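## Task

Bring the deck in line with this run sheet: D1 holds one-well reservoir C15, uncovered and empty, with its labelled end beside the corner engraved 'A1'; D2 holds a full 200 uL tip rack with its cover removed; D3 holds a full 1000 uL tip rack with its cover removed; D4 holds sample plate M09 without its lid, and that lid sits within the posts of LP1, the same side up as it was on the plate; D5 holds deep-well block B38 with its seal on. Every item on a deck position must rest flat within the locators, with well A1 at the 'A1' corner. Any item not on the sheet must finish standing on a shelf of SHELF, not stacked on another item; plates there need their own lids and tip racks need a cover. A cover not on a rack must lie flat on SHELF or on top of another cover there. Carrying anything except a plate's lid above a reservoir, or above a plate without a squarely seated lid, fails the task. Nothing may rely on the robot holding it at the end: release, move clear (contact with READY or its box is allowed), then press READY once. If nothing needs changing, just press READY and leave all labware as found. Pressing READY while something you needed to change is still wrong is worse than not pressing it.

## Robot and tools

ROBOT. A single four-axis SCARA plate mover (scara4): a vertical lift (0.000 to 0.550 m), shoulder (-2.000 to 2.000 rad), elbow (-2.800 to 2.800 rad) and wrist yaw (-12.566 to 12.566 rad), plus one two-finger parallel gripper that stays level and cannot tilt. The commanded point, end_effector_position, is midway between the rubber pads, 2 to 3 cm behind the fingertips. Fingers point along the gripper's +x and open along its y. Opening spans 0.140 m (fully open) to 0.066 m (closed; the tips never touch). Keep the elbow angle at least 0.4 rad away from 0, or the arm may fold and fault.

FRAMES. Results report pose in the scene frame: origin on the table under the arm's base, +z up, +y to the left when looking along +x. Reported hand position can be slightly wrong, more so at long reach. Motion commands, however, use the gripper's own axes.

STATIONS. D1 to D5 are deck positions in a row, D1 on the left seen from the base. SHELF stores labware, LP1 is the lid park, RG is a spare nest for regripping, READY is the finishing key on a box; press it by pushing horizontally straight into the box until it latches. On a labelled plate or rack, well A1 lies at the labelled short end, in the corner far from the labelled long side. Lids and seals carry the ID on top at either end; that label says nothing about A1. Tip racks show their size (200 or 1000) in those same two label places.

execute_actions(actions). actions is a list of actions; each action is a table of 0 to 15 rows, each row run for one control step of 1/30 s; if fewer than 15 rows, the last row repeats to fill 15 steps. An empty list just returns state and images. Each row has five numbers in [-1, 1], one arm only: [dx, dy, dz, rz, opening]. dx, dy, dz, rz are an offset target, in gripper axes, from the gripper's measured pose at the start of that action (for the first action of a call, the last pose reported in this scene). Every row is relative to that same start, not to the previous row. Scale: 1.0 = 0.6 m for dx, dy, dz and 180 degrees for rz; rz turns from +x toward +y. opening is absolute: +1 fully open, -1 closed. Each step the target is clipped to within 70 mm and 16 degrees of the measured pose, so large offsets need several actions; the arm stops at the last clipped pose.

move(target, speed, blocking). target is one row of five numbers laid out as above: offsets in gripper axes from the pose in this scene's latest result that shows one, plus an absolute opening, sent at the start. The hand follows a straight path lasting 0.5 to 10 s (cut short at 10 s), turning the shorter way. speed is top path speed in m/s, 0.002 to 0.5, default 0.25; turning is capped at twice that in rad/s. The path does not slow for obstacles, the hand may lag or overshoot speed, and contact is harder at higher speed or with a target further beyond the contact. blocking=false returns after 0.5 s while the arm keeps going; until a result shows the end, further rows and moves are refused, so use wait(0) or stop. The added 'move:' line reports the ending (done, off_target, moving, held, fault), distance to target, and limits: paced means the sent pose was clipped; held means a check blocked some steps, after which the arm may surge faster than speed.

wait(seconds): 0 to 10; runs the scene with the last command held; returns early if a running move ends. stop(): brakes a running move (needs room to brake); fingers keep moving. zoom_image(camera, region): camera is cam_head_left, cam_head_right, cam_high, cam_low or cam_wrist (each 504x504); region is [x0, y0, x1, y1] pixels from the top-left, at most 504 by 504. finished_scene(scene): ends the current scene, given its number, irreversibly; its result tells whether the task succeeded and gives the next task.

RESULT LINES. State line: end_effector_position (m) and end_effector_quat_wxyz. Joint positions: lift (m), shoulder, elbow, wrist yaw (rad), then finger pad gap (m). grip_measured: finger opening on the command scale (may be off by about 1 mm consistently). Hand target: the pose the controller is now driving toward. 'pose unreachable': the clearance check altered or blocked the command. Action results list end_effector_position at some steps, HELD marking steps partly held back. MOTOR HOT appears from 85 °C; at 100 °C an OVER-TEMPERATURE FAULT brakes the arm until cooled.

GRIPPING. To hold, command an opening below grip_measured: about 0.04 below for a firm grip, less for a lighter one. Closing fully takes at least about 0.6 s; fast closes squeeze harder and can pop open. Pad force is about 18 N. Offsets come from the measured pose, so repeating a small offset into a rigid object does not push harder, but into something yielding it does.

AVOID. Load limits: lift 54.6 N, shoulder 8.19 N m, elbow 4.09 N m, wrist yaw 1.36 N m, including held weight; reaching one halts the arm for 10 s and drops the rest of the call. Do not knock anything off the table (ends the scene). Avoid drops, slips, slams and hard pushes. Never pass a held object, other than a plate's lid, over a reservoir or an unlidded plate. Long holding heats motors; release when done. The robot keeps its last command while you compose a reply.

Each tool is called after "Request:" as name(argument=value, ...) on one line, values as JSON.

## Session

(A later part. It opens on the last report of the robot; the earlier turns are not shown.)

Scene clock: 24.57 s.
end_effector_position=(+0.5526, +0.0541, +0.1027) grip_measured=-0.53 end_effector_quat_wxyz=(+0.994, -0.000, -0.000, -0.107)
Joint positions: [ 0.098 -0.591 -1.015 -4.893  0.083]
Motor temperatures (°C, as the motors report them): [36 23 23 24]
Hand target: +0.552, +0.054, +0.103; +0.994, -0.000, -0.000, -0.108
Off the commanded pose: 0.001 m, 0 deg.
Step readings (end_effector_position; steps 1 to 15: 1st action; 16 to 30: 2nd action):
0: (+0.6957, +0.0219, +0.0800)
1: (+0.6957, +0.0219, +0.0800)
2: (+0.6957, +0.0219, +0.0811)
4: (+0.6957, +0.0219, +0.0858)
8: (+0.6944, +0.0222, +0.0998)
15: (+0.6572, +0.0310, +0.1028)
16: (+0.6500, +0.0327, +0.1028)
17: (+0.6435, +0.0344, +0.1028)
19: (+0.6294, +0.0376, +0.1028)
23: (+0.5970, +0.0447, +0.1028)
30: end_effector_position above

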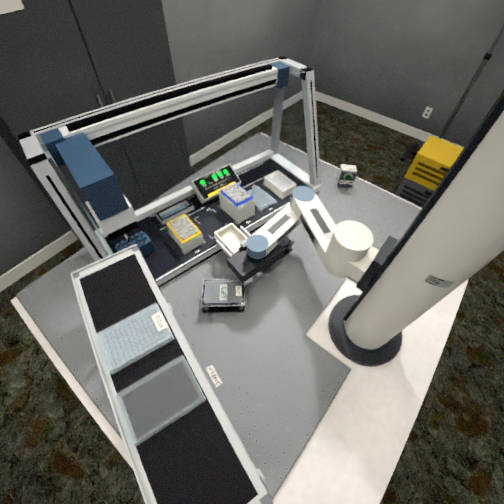

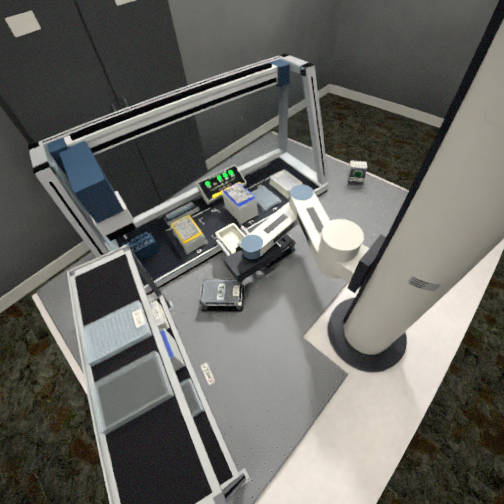

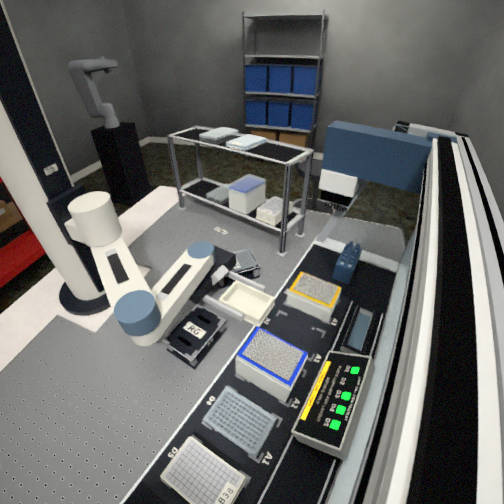

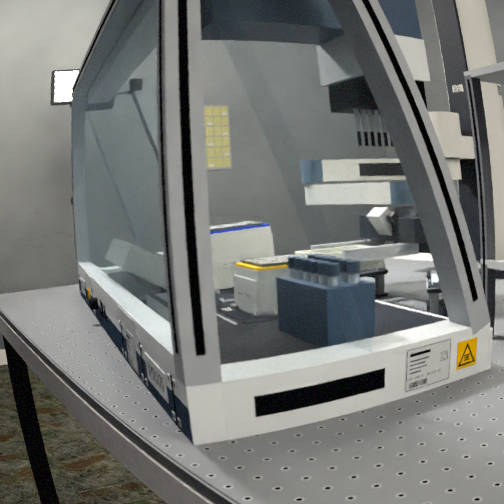

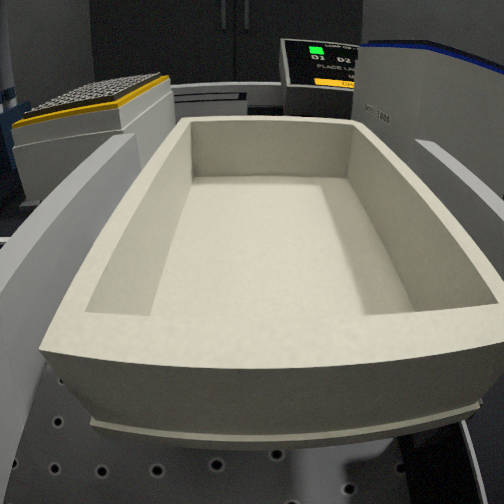

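Request:
move(target=[-0.1347, -0.2138, -0.0128, 0.4997, -0.58], speed=0.5)

Request:
zoom_image(camera="cam_wrist", region=[70, 410, 210, 490])

Request:
zoom_image(camera="cam_wrist", region=[364, 400, 504, 480])

Scene clock: 26.93 s.
end_effector_position=(+0.4467, -0.0543, +0.0951) grip_measured=-0.53 end_effector_quat_wxyz=(+0.779, -0.000, -0.000, +0.627)
Joint positions: [ 0.09  -1.505 -1.26  -2.164  0.083]
Motor temperatures (°C, as the motors report them): [36 23 23 24]
Hand target: +0.447, -0.054, +0.095; +0.779, -0.000, -0.000, +0.627
Off the commanded pose: 0.001 m, 0 deg.
move: done

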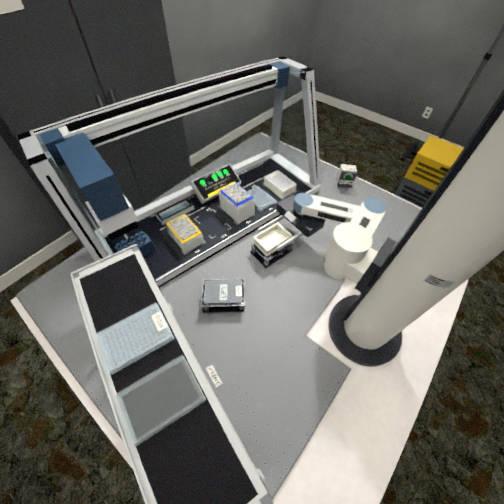

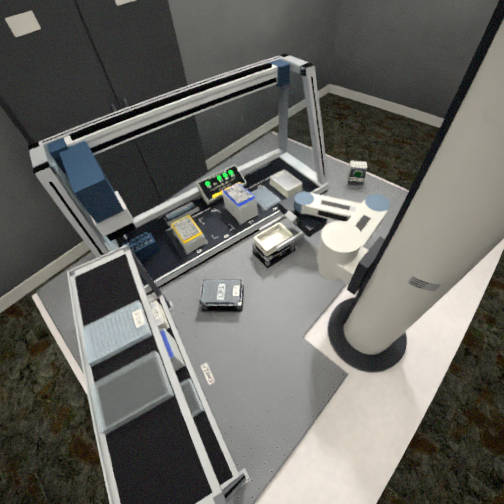

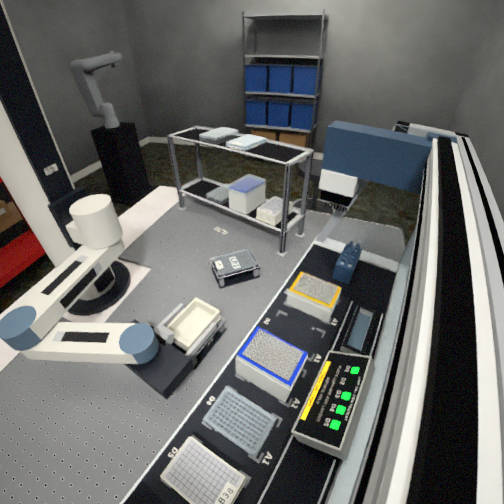

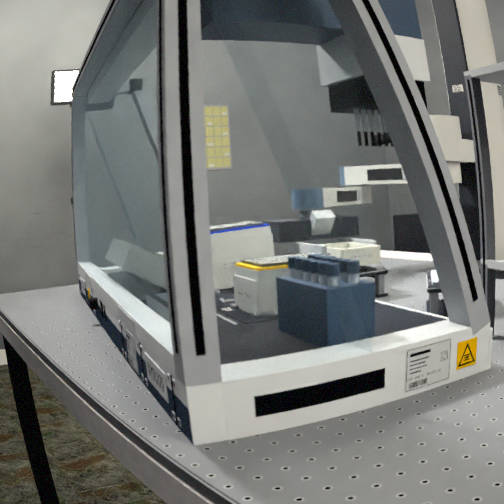

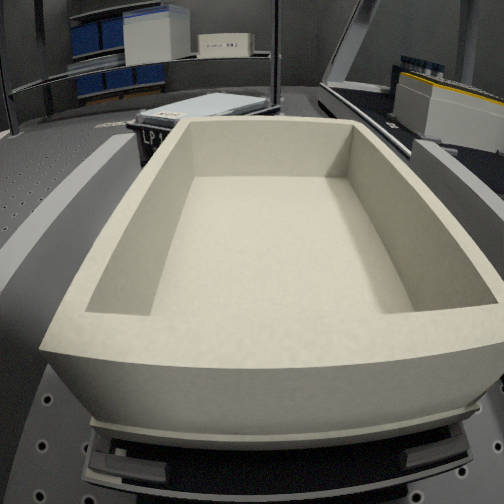

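Region (70, 410, 210, 490) of cam_wrist's 504x504 image, scaled by 3.600, with more detail than that image has; it fills the top 288 rows of this view, and the rest is white.

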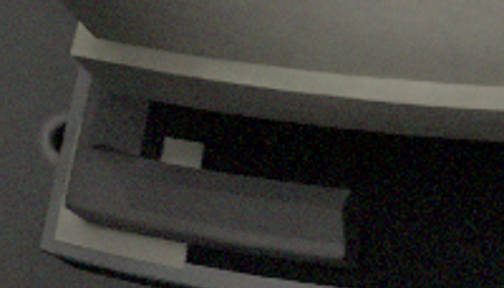

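Region (364, 400, 504, 480) of cam_wrist's 504x504 image, scaled by 3.600, with more detail than that image has; it fills the top 288 rows of this view, and the rest is white.

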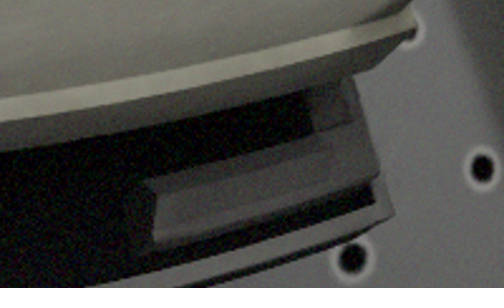

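Request:
execute_actions(actions=[[[-0.0003,0.0001,-0.001,-0.0002,-0.58],[-0.0006,0.0002,-0.003,-0.0004,-0.58],[-0.0009,0.0003,-0.0055,-0.0006,-0.58],[-0.001,0.0004,-0.008,-0.0007,-0.58],[-0.001,0.0004,-0.010,-0.0007,-0.58],[-0.001,0.0004,-0.012,-0.0007,-0.58],[-0.001,0.0004,-0.014,-0.0007,-0.58],[-0.001,0.0004,-0.0155,-0.0007,-0.58],[-0.001,0.0004,-0.017,-0.0007,-0.58],[-0.001,0.0004,-0.018,-0.0007,-0.58],[-0.001,0.0004,-0.019,-0.0007,-0.58],[-0.001,0.0004,-0.020,-0.0007,-0.58],[-0.001,0.0004,-0.0207,-0.0007,-0.58],[-0.001,0.0004,-0.0212,-0.0007,-0.58],[-0.001,0.0004,-0.0215,-0.0007,-0.58]]])

Request:
zoom_image(camera="cam_wrist", region=[40, 380, 210, 490])

Request:
zoom_image(camera="cam_wrist", region=[344, 370, 504, 480])

Scene clock: 29.73 s.
end_effector_position=(+0.4457, -0.0550, +0.0826) grip_measured=-0.53 end_effector_quat_wxyz=(+0.779, -0.000, -0.000, +0.627)
Joint positions: [ 0.078 -1.508 -1.259 -2.159  0.083]
Motor temperatures (°C, as the motors report them): [36 23 23 24]
Hand target: +0.446, -0.055, +0.082; +0.780, -0.000, -0.000, +0.626
Off the commanded pose: 0.001 m, 0 deg.
Step readings (end_effector_position):
0: (+0.4467, -0.0543, +0.0951)
1: (+0.4467, -0.0543, +0.0950)
2: (+0.4466, -0.0545, +0.0944)
4: (+0.4465, -0.0548, +0.0919)
8: (+0.4463, -0.0549, +0.0867)
15: end_effector_position above

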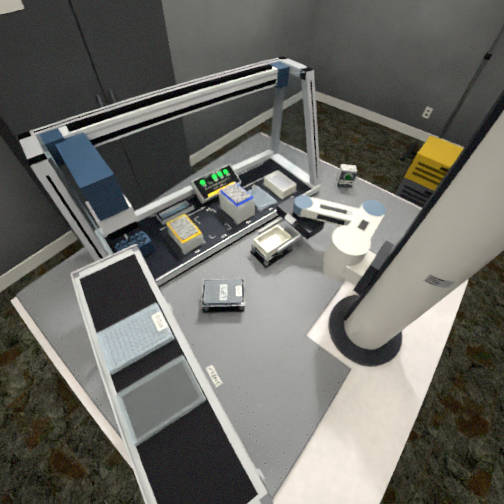

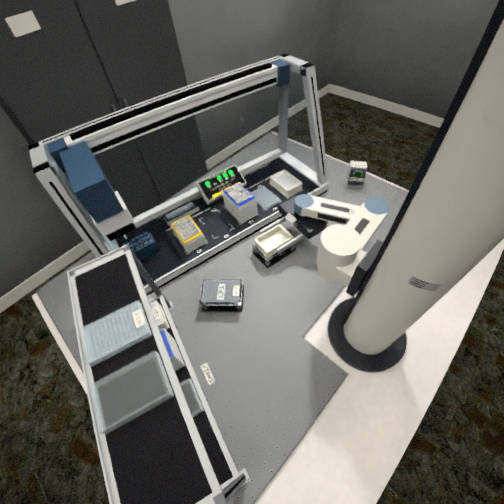

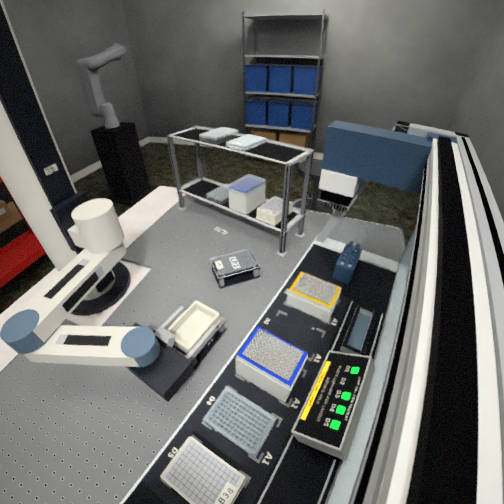

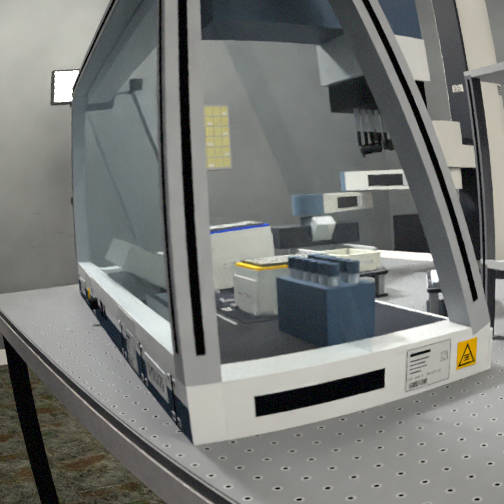

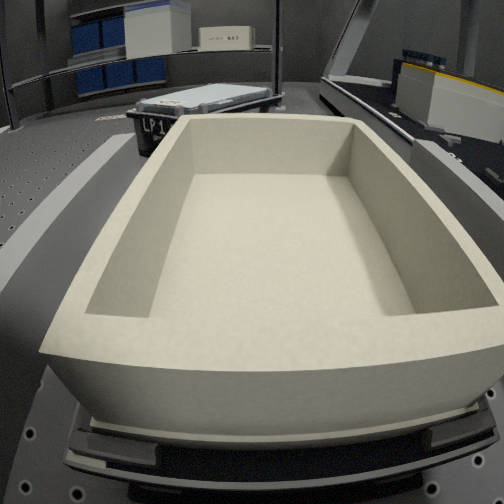

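Region (40, 380, 210, 490) of cam_wrist's 504x504 image, scaled by 2.965, with more detail than that image has; it fills the top 326 rows of this view, and the rest is white.

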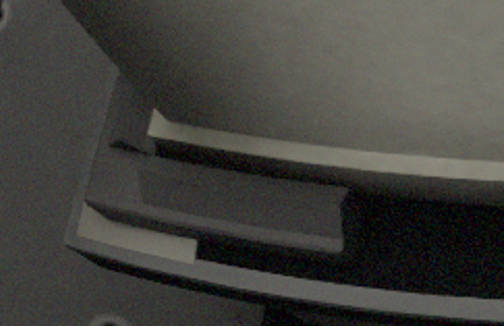

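Region (344, 370, 504, 480) of cam_wrist's 504x504 image, scaled by 3.150, with more detail than that image has; it fills the top 346 rows of this view, and the rest is white.

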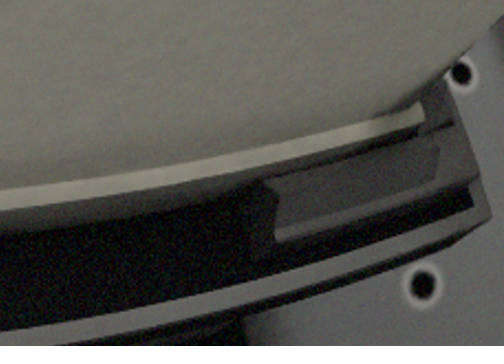

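Request:
execute_actions(actions=[[[0,0,0.001,0,-0.58],[-0.0002,0.0002,0.002,0.0007,-0.58],[-0.0004,0.0004,0.0025,0.0014,-0.58],[-0.0006,0.0006,0.0025,0.0021,-0.58],[-0.0008,0.0007,0.0025,0.0028,-0.58],[-0.0008,0.0007,0.002,0.0028,-0.58],[-0.0008,0.0007,0.0013,0.0028,-0.58],[-0.0008,0.0007,0.0006,0.0028,-0.58],[-0.0008,0.0007,0,0.0028,-0.58],[-0.0008,0.0007,-0.0006,0.0028,-0.58],[-0.0008,0.0007,-0.0012,0.0028,-0.58],[-0.0008,0.0007,-0.0018,0.0028,-0.58],[-0.0008,0.0007,-0.0023,0.0028,-0.58],[-0.0008,0.0007,-0.0027,0.0028,-0.58],[-0.0008,0.0007,-0.0027,0.0028,-0.58]]])

Request:
zoom_image(camera="cam_wrist", region=[40, 380, 210, 490])

Request:
zoom_image(camera="cam_wrist", region=[344, 370, 504, 480])

Scene clock: 30.93 s.
end_effector_position=(+0.4452, -0.0553, +0.0815) grip_measured=-0.53 end_effector_quat_wxyz=(+0.776, -0.000, -0.000, +0.631)
Joint positions: [ 0.077 -1.507 -1.263 -2.148  0.083]
Motor temperatures (°C, as the motors report them): [36 23 23 24]
Hand target: +0.445, -0.055, +0.081; +0.776, -0.000, -0.000, +0.631
Off the commanded pose: 0.001 m, 0 deg.
Step readings (end_effector_position):
0: (+0.4457, -0.0549, +0.0824)
1: (+0.4456, -0.0549, +0.0824)
2: (+0.4455, -0.0551, +0.0832)
4: (+0.4453, -0.0552, +0.0841)
8: (+0.4452, -0.0554, +0.0833)
15: end_effector_position above

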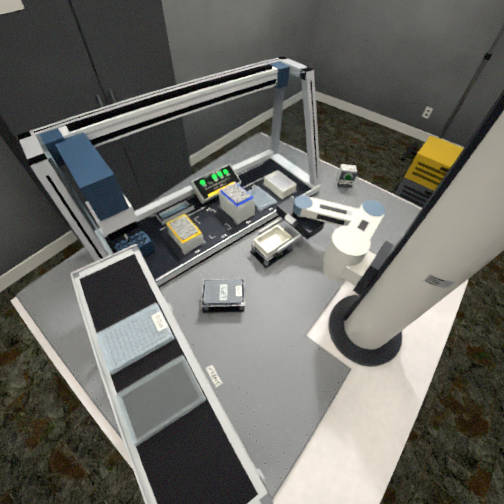

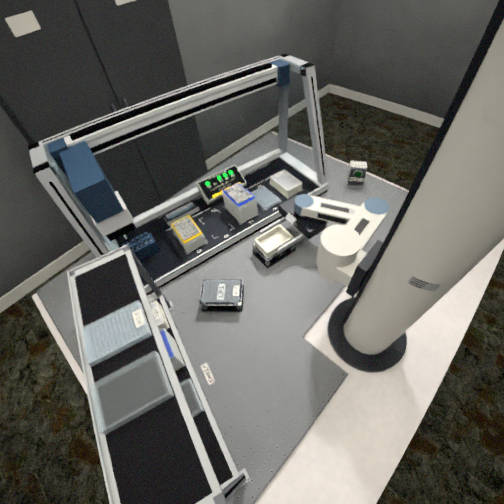

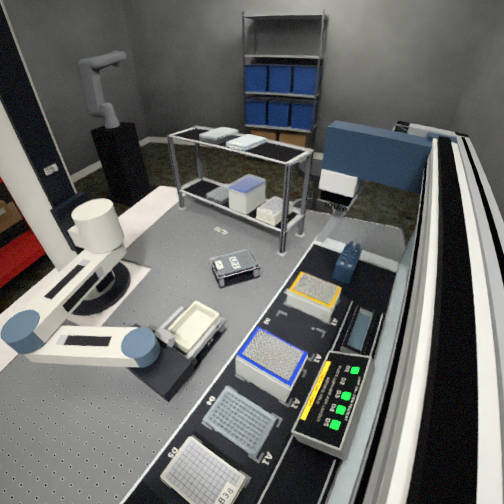

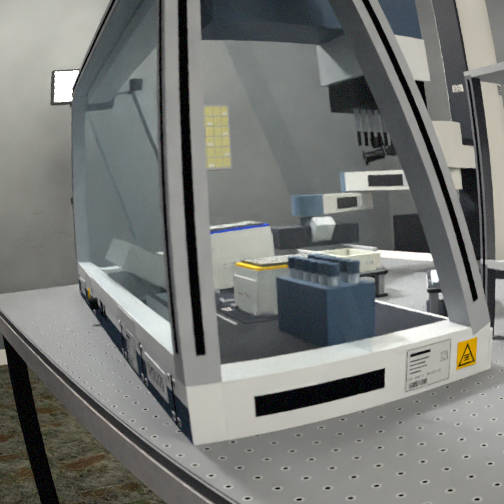

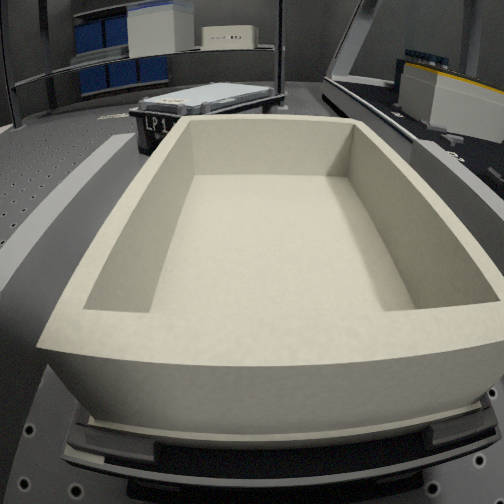

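Region (40, 380, 210, 490) of cam_wrist's 504x504 image, scaled by 2.965, with more detail than that image has; it fills the top 326 rows of this view, and the rest is white.

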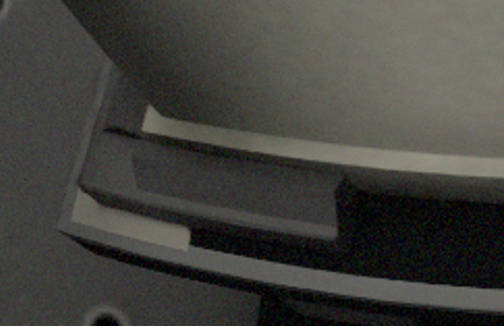

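Region (344, 370, 504, 480) of cam_wrist's 504x504 image, scaled by 3.150, with more detail than that image has; it fills the top 346 rows of this view, and the rest is white.

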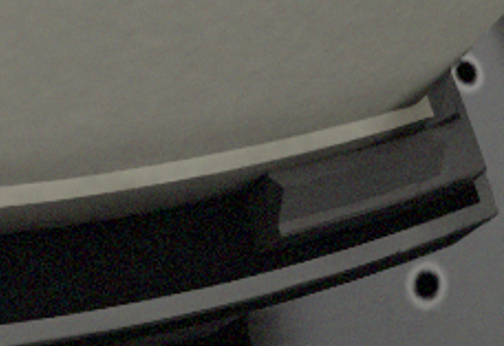

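Request:
execute_actions(actions=[[[0,0,0.0008,0,-0.50],[0,0,0.0008,0,-0.42],[0,0,0.0008,0,-0.33],[0,0,0.0008,0,-0.24],[0,0,0.002,0,-0.135],[0,0,0.006,0,-0.135],[0,0,0.012,0,-0.135],[0,0,0.02,0,-0.135],[0,0,0.028,0,-0.135],[0,0,0.036,0,-0.135],[0,0,0.042,0,-0.135],[0,0,0.046,0,-0.135],[0,0,0.0475,0,-0.135]]])

Scene clock: 32.67 s.
end_effector_position=(+0.4452, -0.0553, +0.1103) grip_measured=-0.14 end_effector_quat_wxyz=(+0.776, -0.000, -0.000, +0.631)
Joint positions: [ 0.105 -1.507 -1.263 -2.148  0.098]
Motor temperatures (°C, as the motors report them): [36 23 23 24]
Hand target: +0.445, -0.055, +0.110; +0.776, -0.000, -0.000, +0.631
Off the commanded pose: 0.000 m, 0 deg.
Step readings (end_effector_position):
0: (+0.4452, -0.0553, +0.0815)
1: (+0.4452, -0.0553, +0.0816)
2: (+0.4452, -0.0553, +0.0821)
4: (+0.4452, -0.0553, +0.0820)
8: (+0.4452, -0.0553, +0.0874)
15: end_effector_position above

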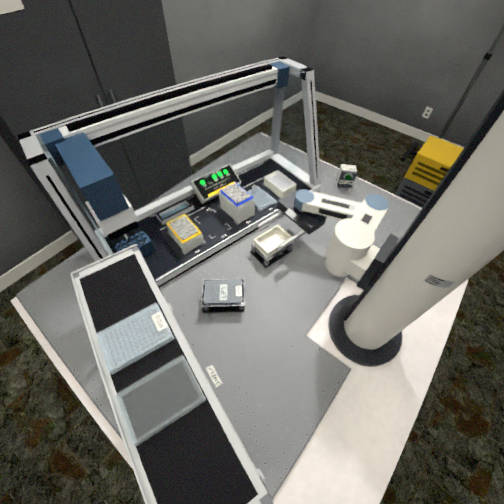

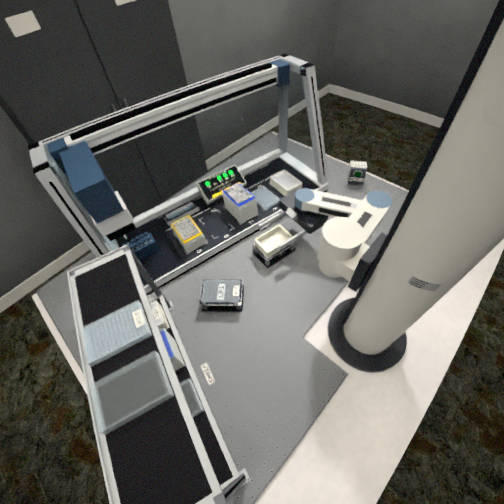

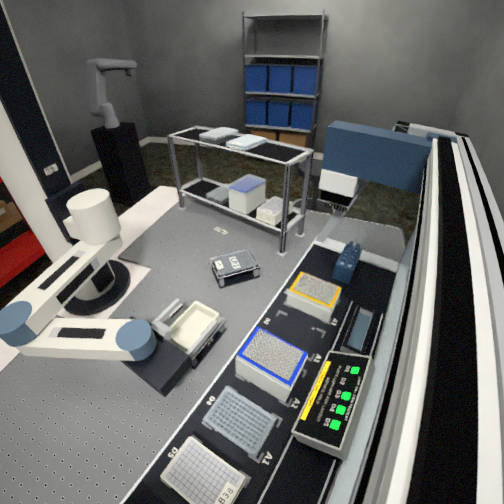

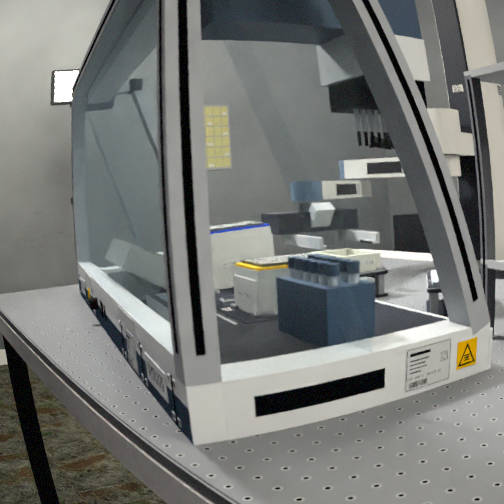

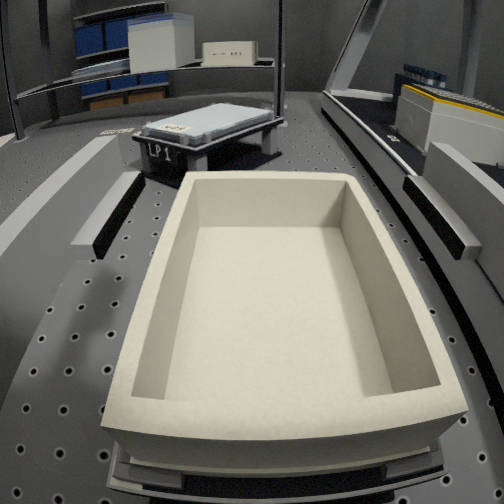

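Request:
move(target=[0.4178, -0.3848, 0.0745, -0.5039, -0.135], speed=0.5)

Scene clock: 36.87 s.
end_effector_position=(+0.7218, +0.1434, +0.1550) grip_measured=-0.13 end_effector_quat_wxyz=(+0.994, -0.000, -0.000, -0.109)
Joint positions: [ 0.15  -0.097 -2.054 -4.351  0.098]
Motor temperatures (°C, as the motors report them): [36 23 23 24]
Hand target: +0.722, +0.143, +0.155; +0.994, -0.000, -0.000, -0.109
Off the commanded pose: 0.001 m, 0 deg.
move: done

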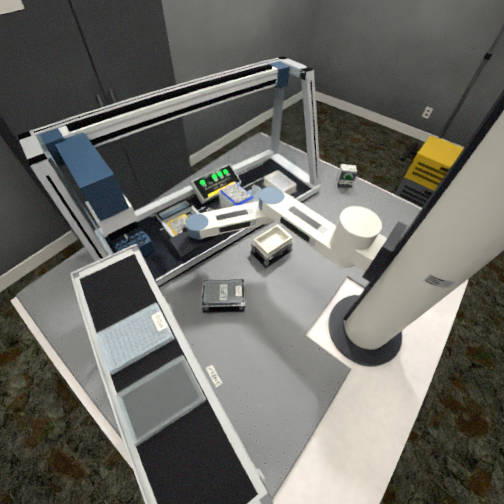

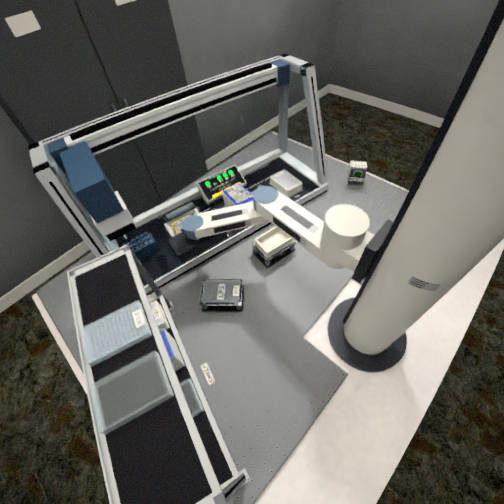

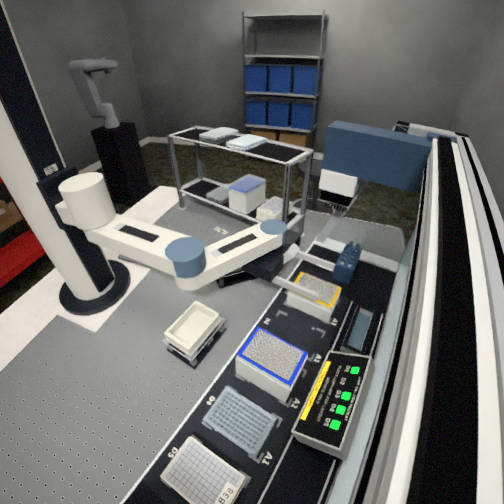

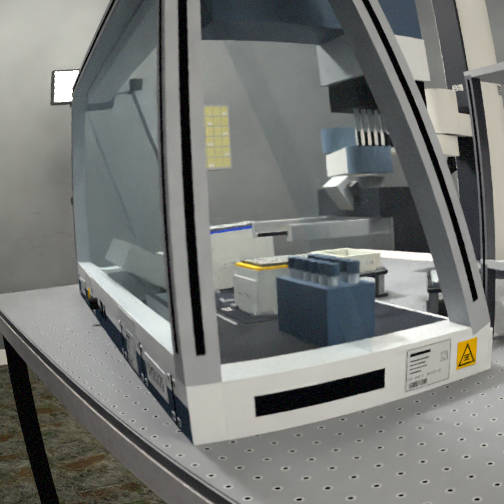

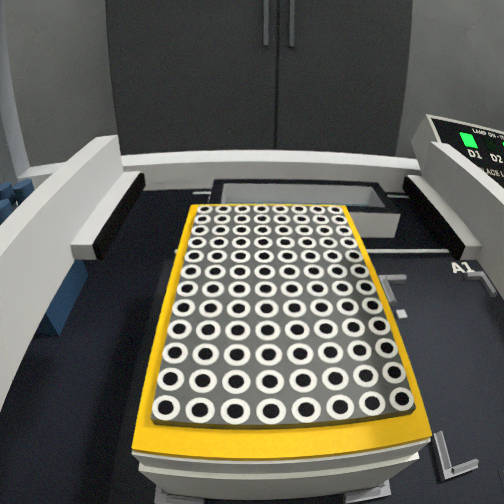

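Request:
move(target=[0.001, 0, -0.1, 0, -0.135], speed=0.2)

Request:
zoom_image(camera="cam_wrist", region=[70, 410, 210, 490])

Request:
zoom_image(camera="cam_wrist", region=[364, 400, 504, 480])

Scene clock: 38.07 s.
end_effector_position=(+0.7224, +0.1432, +0.0950) grip_measured=-0.14 end_effector_quat_wxyz=(+0.994, -0.000, -0.000, -0.109)
Joint positions: [ 0.09  -0.096 -2.057 -4.348  0.098]
Motor temperatures (°C, as the motors report them): [36 23 23 24]
Hand target: +0.722, +0.143, +0.095; +0.994, -0.000, -0.000, -0.109
Off the commanded pose: 0.000 m, 0 deg.
move: done

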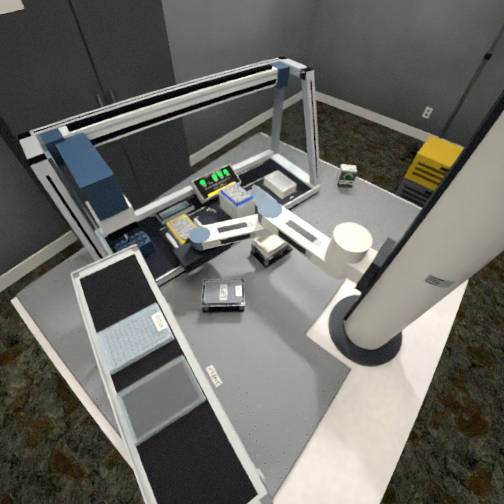

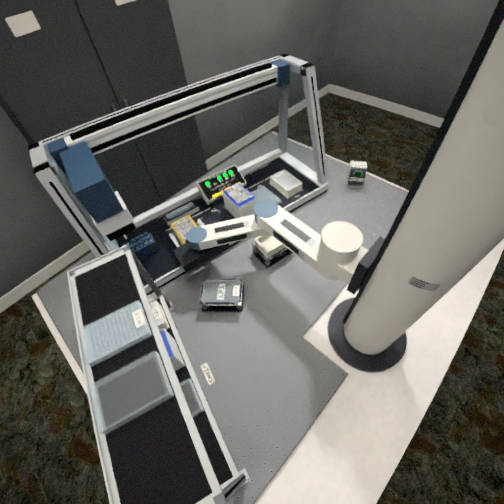

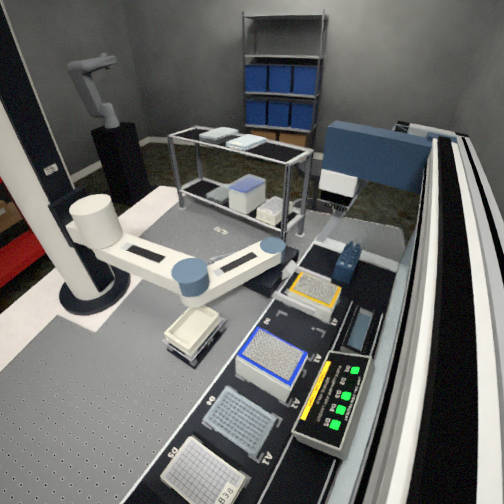

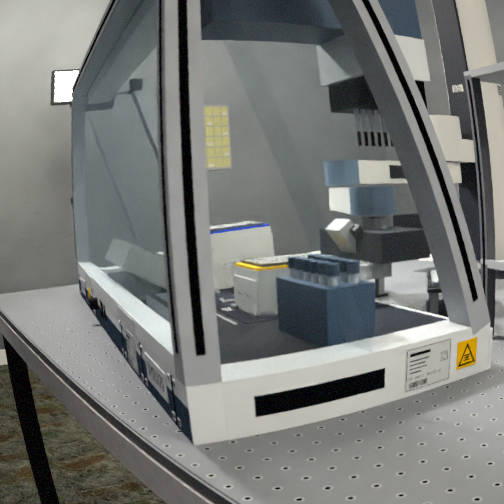

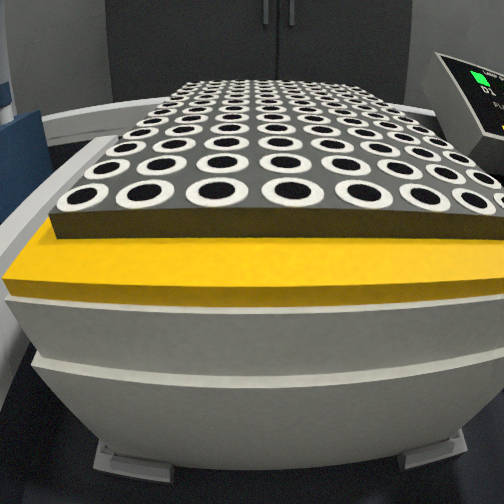

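Region (70, 410, 210, 490) of cam_wrist's 504x504 image, scaled by 3.600, with more detail than that image has; it fills the top 288 rows of this view, and the rest is white.

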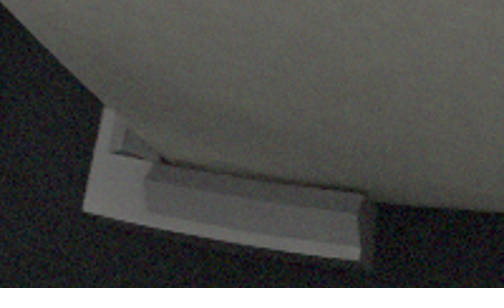

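Region (364, 400, 504, 480) of cam_wrist's 504x504 image, scaled by 3.600, with more detail than that image has; it fills the top 288 rows of this view, and the rest is white.

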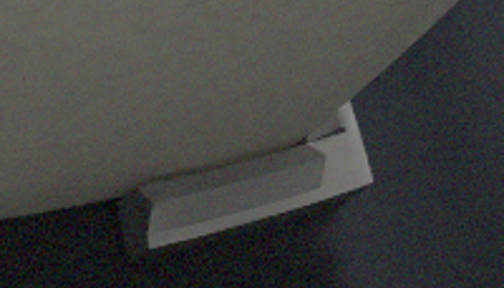

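Request:
execute_actions(actions=[[[-0.0004,0.0002,0,0.0004,-0.19],[-0.0008,0.0004,0,0.0008,-0.25],[-0.0013,0.0005,0,0.0013,-0.31],[-0.0013,0.0005,0,0.0013,-0.36],[-0.0013,0.0005,0,0.0013,-0.39],[-0.0013,0.0005,0,0.0013,-0.41],[-0.0013,0.0005,0,0.0013,-0.425],[-0.0013,0.0005,0,0.0013,-0.44],[-0.0013,0.0005,0,0.0013,-0.452],[-0.0013,0.0005,0,0.0013,-0.464],[-0.0013,0.0005,0,0.0013,-0.476],[-0.0013,0.0005,0,0.0013,-0.488],[-0.0013,0.0005,0,0.0013,-0.50],[-0.0013,0.0005,0,0.0013,-0.51],[-0.0013,0.0005,0,0.0013,-0.515]]])

Scene clock: 39.37 s.
end_effector_position=(+0.7217, +0.1436, +0.0950) grip_measured=-0.46 end_effector_quat_wxyz=(+0.994, -0.000, -0.000, -0.107)
Joint positions: [ 0.09  -0.098 -2.051 -4.348  0.086]
Motor temperatures (°C, as the motors report them): [36 23 23 24]
Hand target: +0.722, +0.144, +0.095; +0.994, -0.000, -0.000, -0.107
Off the commanded pose: 0.000 m, 0 deg.
Step readings (end_effector_position):
0: (+0.7224, +0.1432, +0.0950)
1: (+0.7224, +0.1432, +0.0950)
2: (+0.7222, +0.1433, +0.0950)
4: (+0.7217, +0.1437, +0.0950)
8: (+0.7217, +0.1437, +0.0950)
15: end_effector_position above

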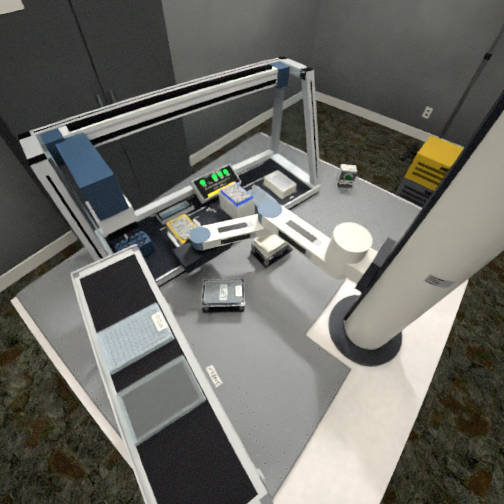

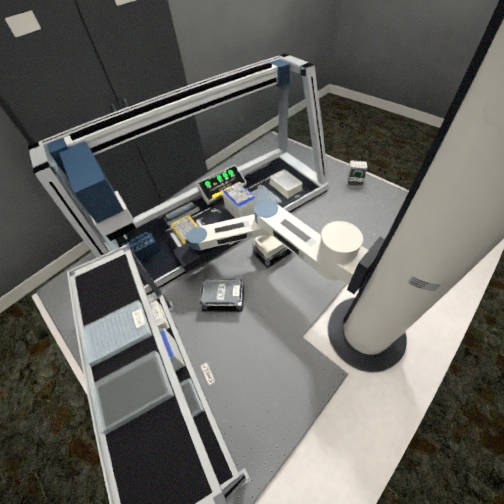

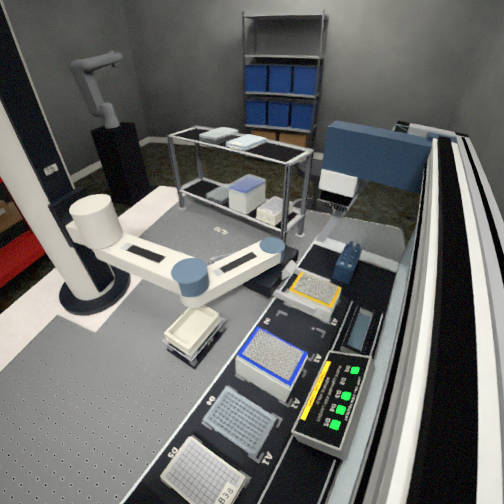

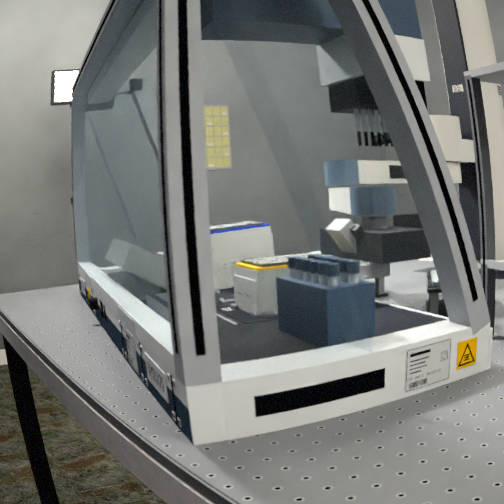

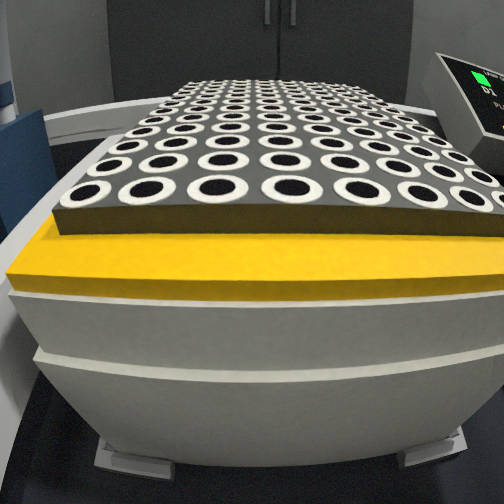

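Request:
zoom_image(camera="cam_wrist", region=[70, 410, 210, 490])

Request:
zoom_image(camera="cam_wrist", region=[364, 400, 504, 480])

Region (70, 410, 210, 490) of cam_wrist's 504x504 image, scaled by 3.600, with more detail than that image has; it fills the top 288 rows of this view, and the rest is white.

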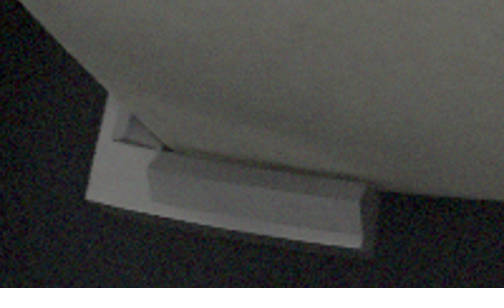

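Region (364, 400, 504, 480) of cam_wrist's 504x504 image, scaled by 3.600, with more detail than that image has; it fills the top 288 rows of this view, and the rest is white.

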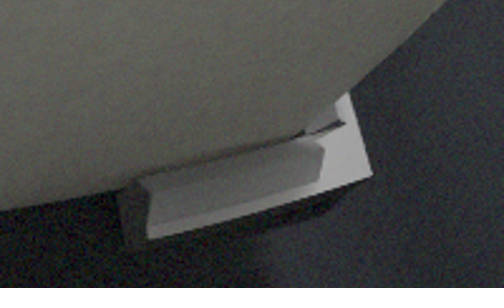

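Request:
execute_actions(actions=[[[0,0,0.002,0,-0.515],[0,0,0.005,0,-0.515],[0,0,0.009,0,-0.515],[0,0,0.013,0,-0.515],[0,0,0.017,0,-0.515],[0,-0.002,0.02,0,-0.515],[0,-0.006,0.0217,0,-0.515],[0,-0.012,0.0217,0,-0.515],[0,-0.02,0.0217,0,-0.515],[0,-0.03,0.0217,0,-0.515],[0,-0.041,0.0217,0,-0.515],[0,-0.053,0.0217,0,-0.515],[0,-0.066,0.0217,0,-0.515],[0,-0.079,0.0217,0,-0.515],[0,-0.092,0.0217,0,-0.515]],[[0,-0.04,0,0,-0.515],[0,-0.053,0,0,-0.515],[0,-0.066,0,0,-0.515],[0,-0.078,0,0,-0.515],[0,-0.09,0,0,-0.515],[0,-0.101,0,0,-0.515],[0,-0.111,0,0,-0.515],[0,-0.12,0,0,-0.515],[0,-0.127,0,0,-0.515],[0,-0.132,0,0,-0.515],[0,-0.136,0,0,-0.515],[0,-0.138,0,0,-0.515],[0,-0.139,0,0,-0.515],[0,-0.14,0,0,-0.515],[0,-0.14,0,0,-0.515]]])

Scene clock: 40.97 s.
end_effector_position=(+0.6974, +0.0248, +0.1080) grip_measured=-0.46 end_effector_quat_wxyz=(+0.994, -0.000, -0.000, -0.109)
Joint positions: [ 0.103 -0.516 -1.689 -4.297  0.086]
Motor temperatures (°C, as the motors report them): [36 23 23 24]
Hand target: +0.697, +0.026, +0.108; +0.994, -0.000, -0.000, -0.108
Off the commanded pose: 0.001 m, 0 deg.
Step readings (end_effector_position; steps 1 to 15: 1st action; 16 to 30: 2nd action):
0: (+0.7217, +0.1436, +0.0950)
1: (+0.7217, +0.1436, +0.0951)
2: (+0.7217, +0.1436, +0.0961)
4: (+0.7217, +0.1436, +0.0998)
8: (+0.7210, +0.1417, +0.1077)
15: (+0.7152, +0.1076, +0.1080)
16: (+0.7140, +0.1008, +0.1080)
17: (+0.7129, +0.0938, +0.1080)
19: (+0.7105, +0.0802, +0.1080)
23: (+0.7048, +0.0528, +0.1080)
30: end_effector_position above

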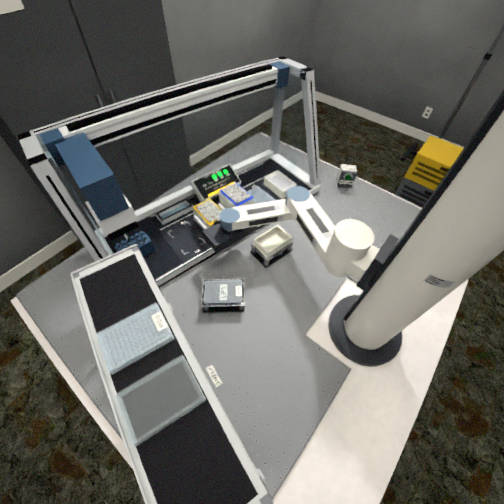

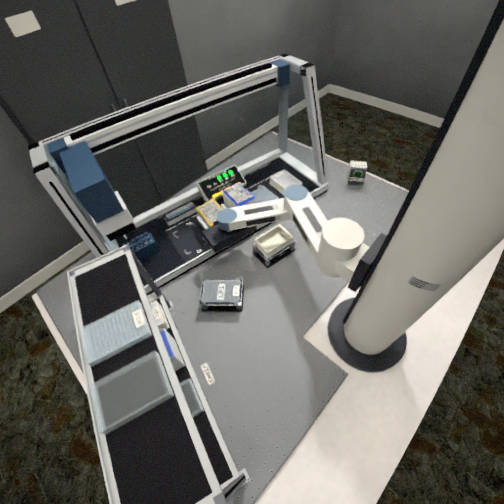

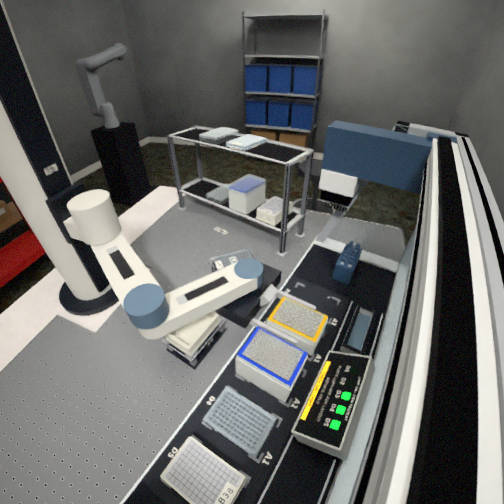

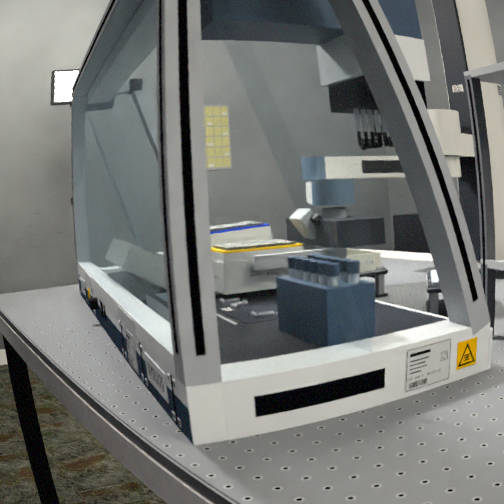

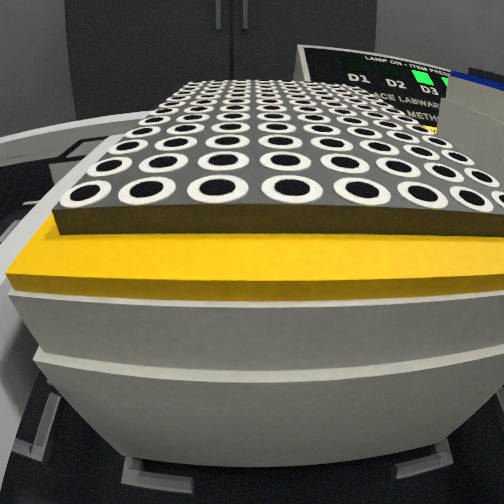

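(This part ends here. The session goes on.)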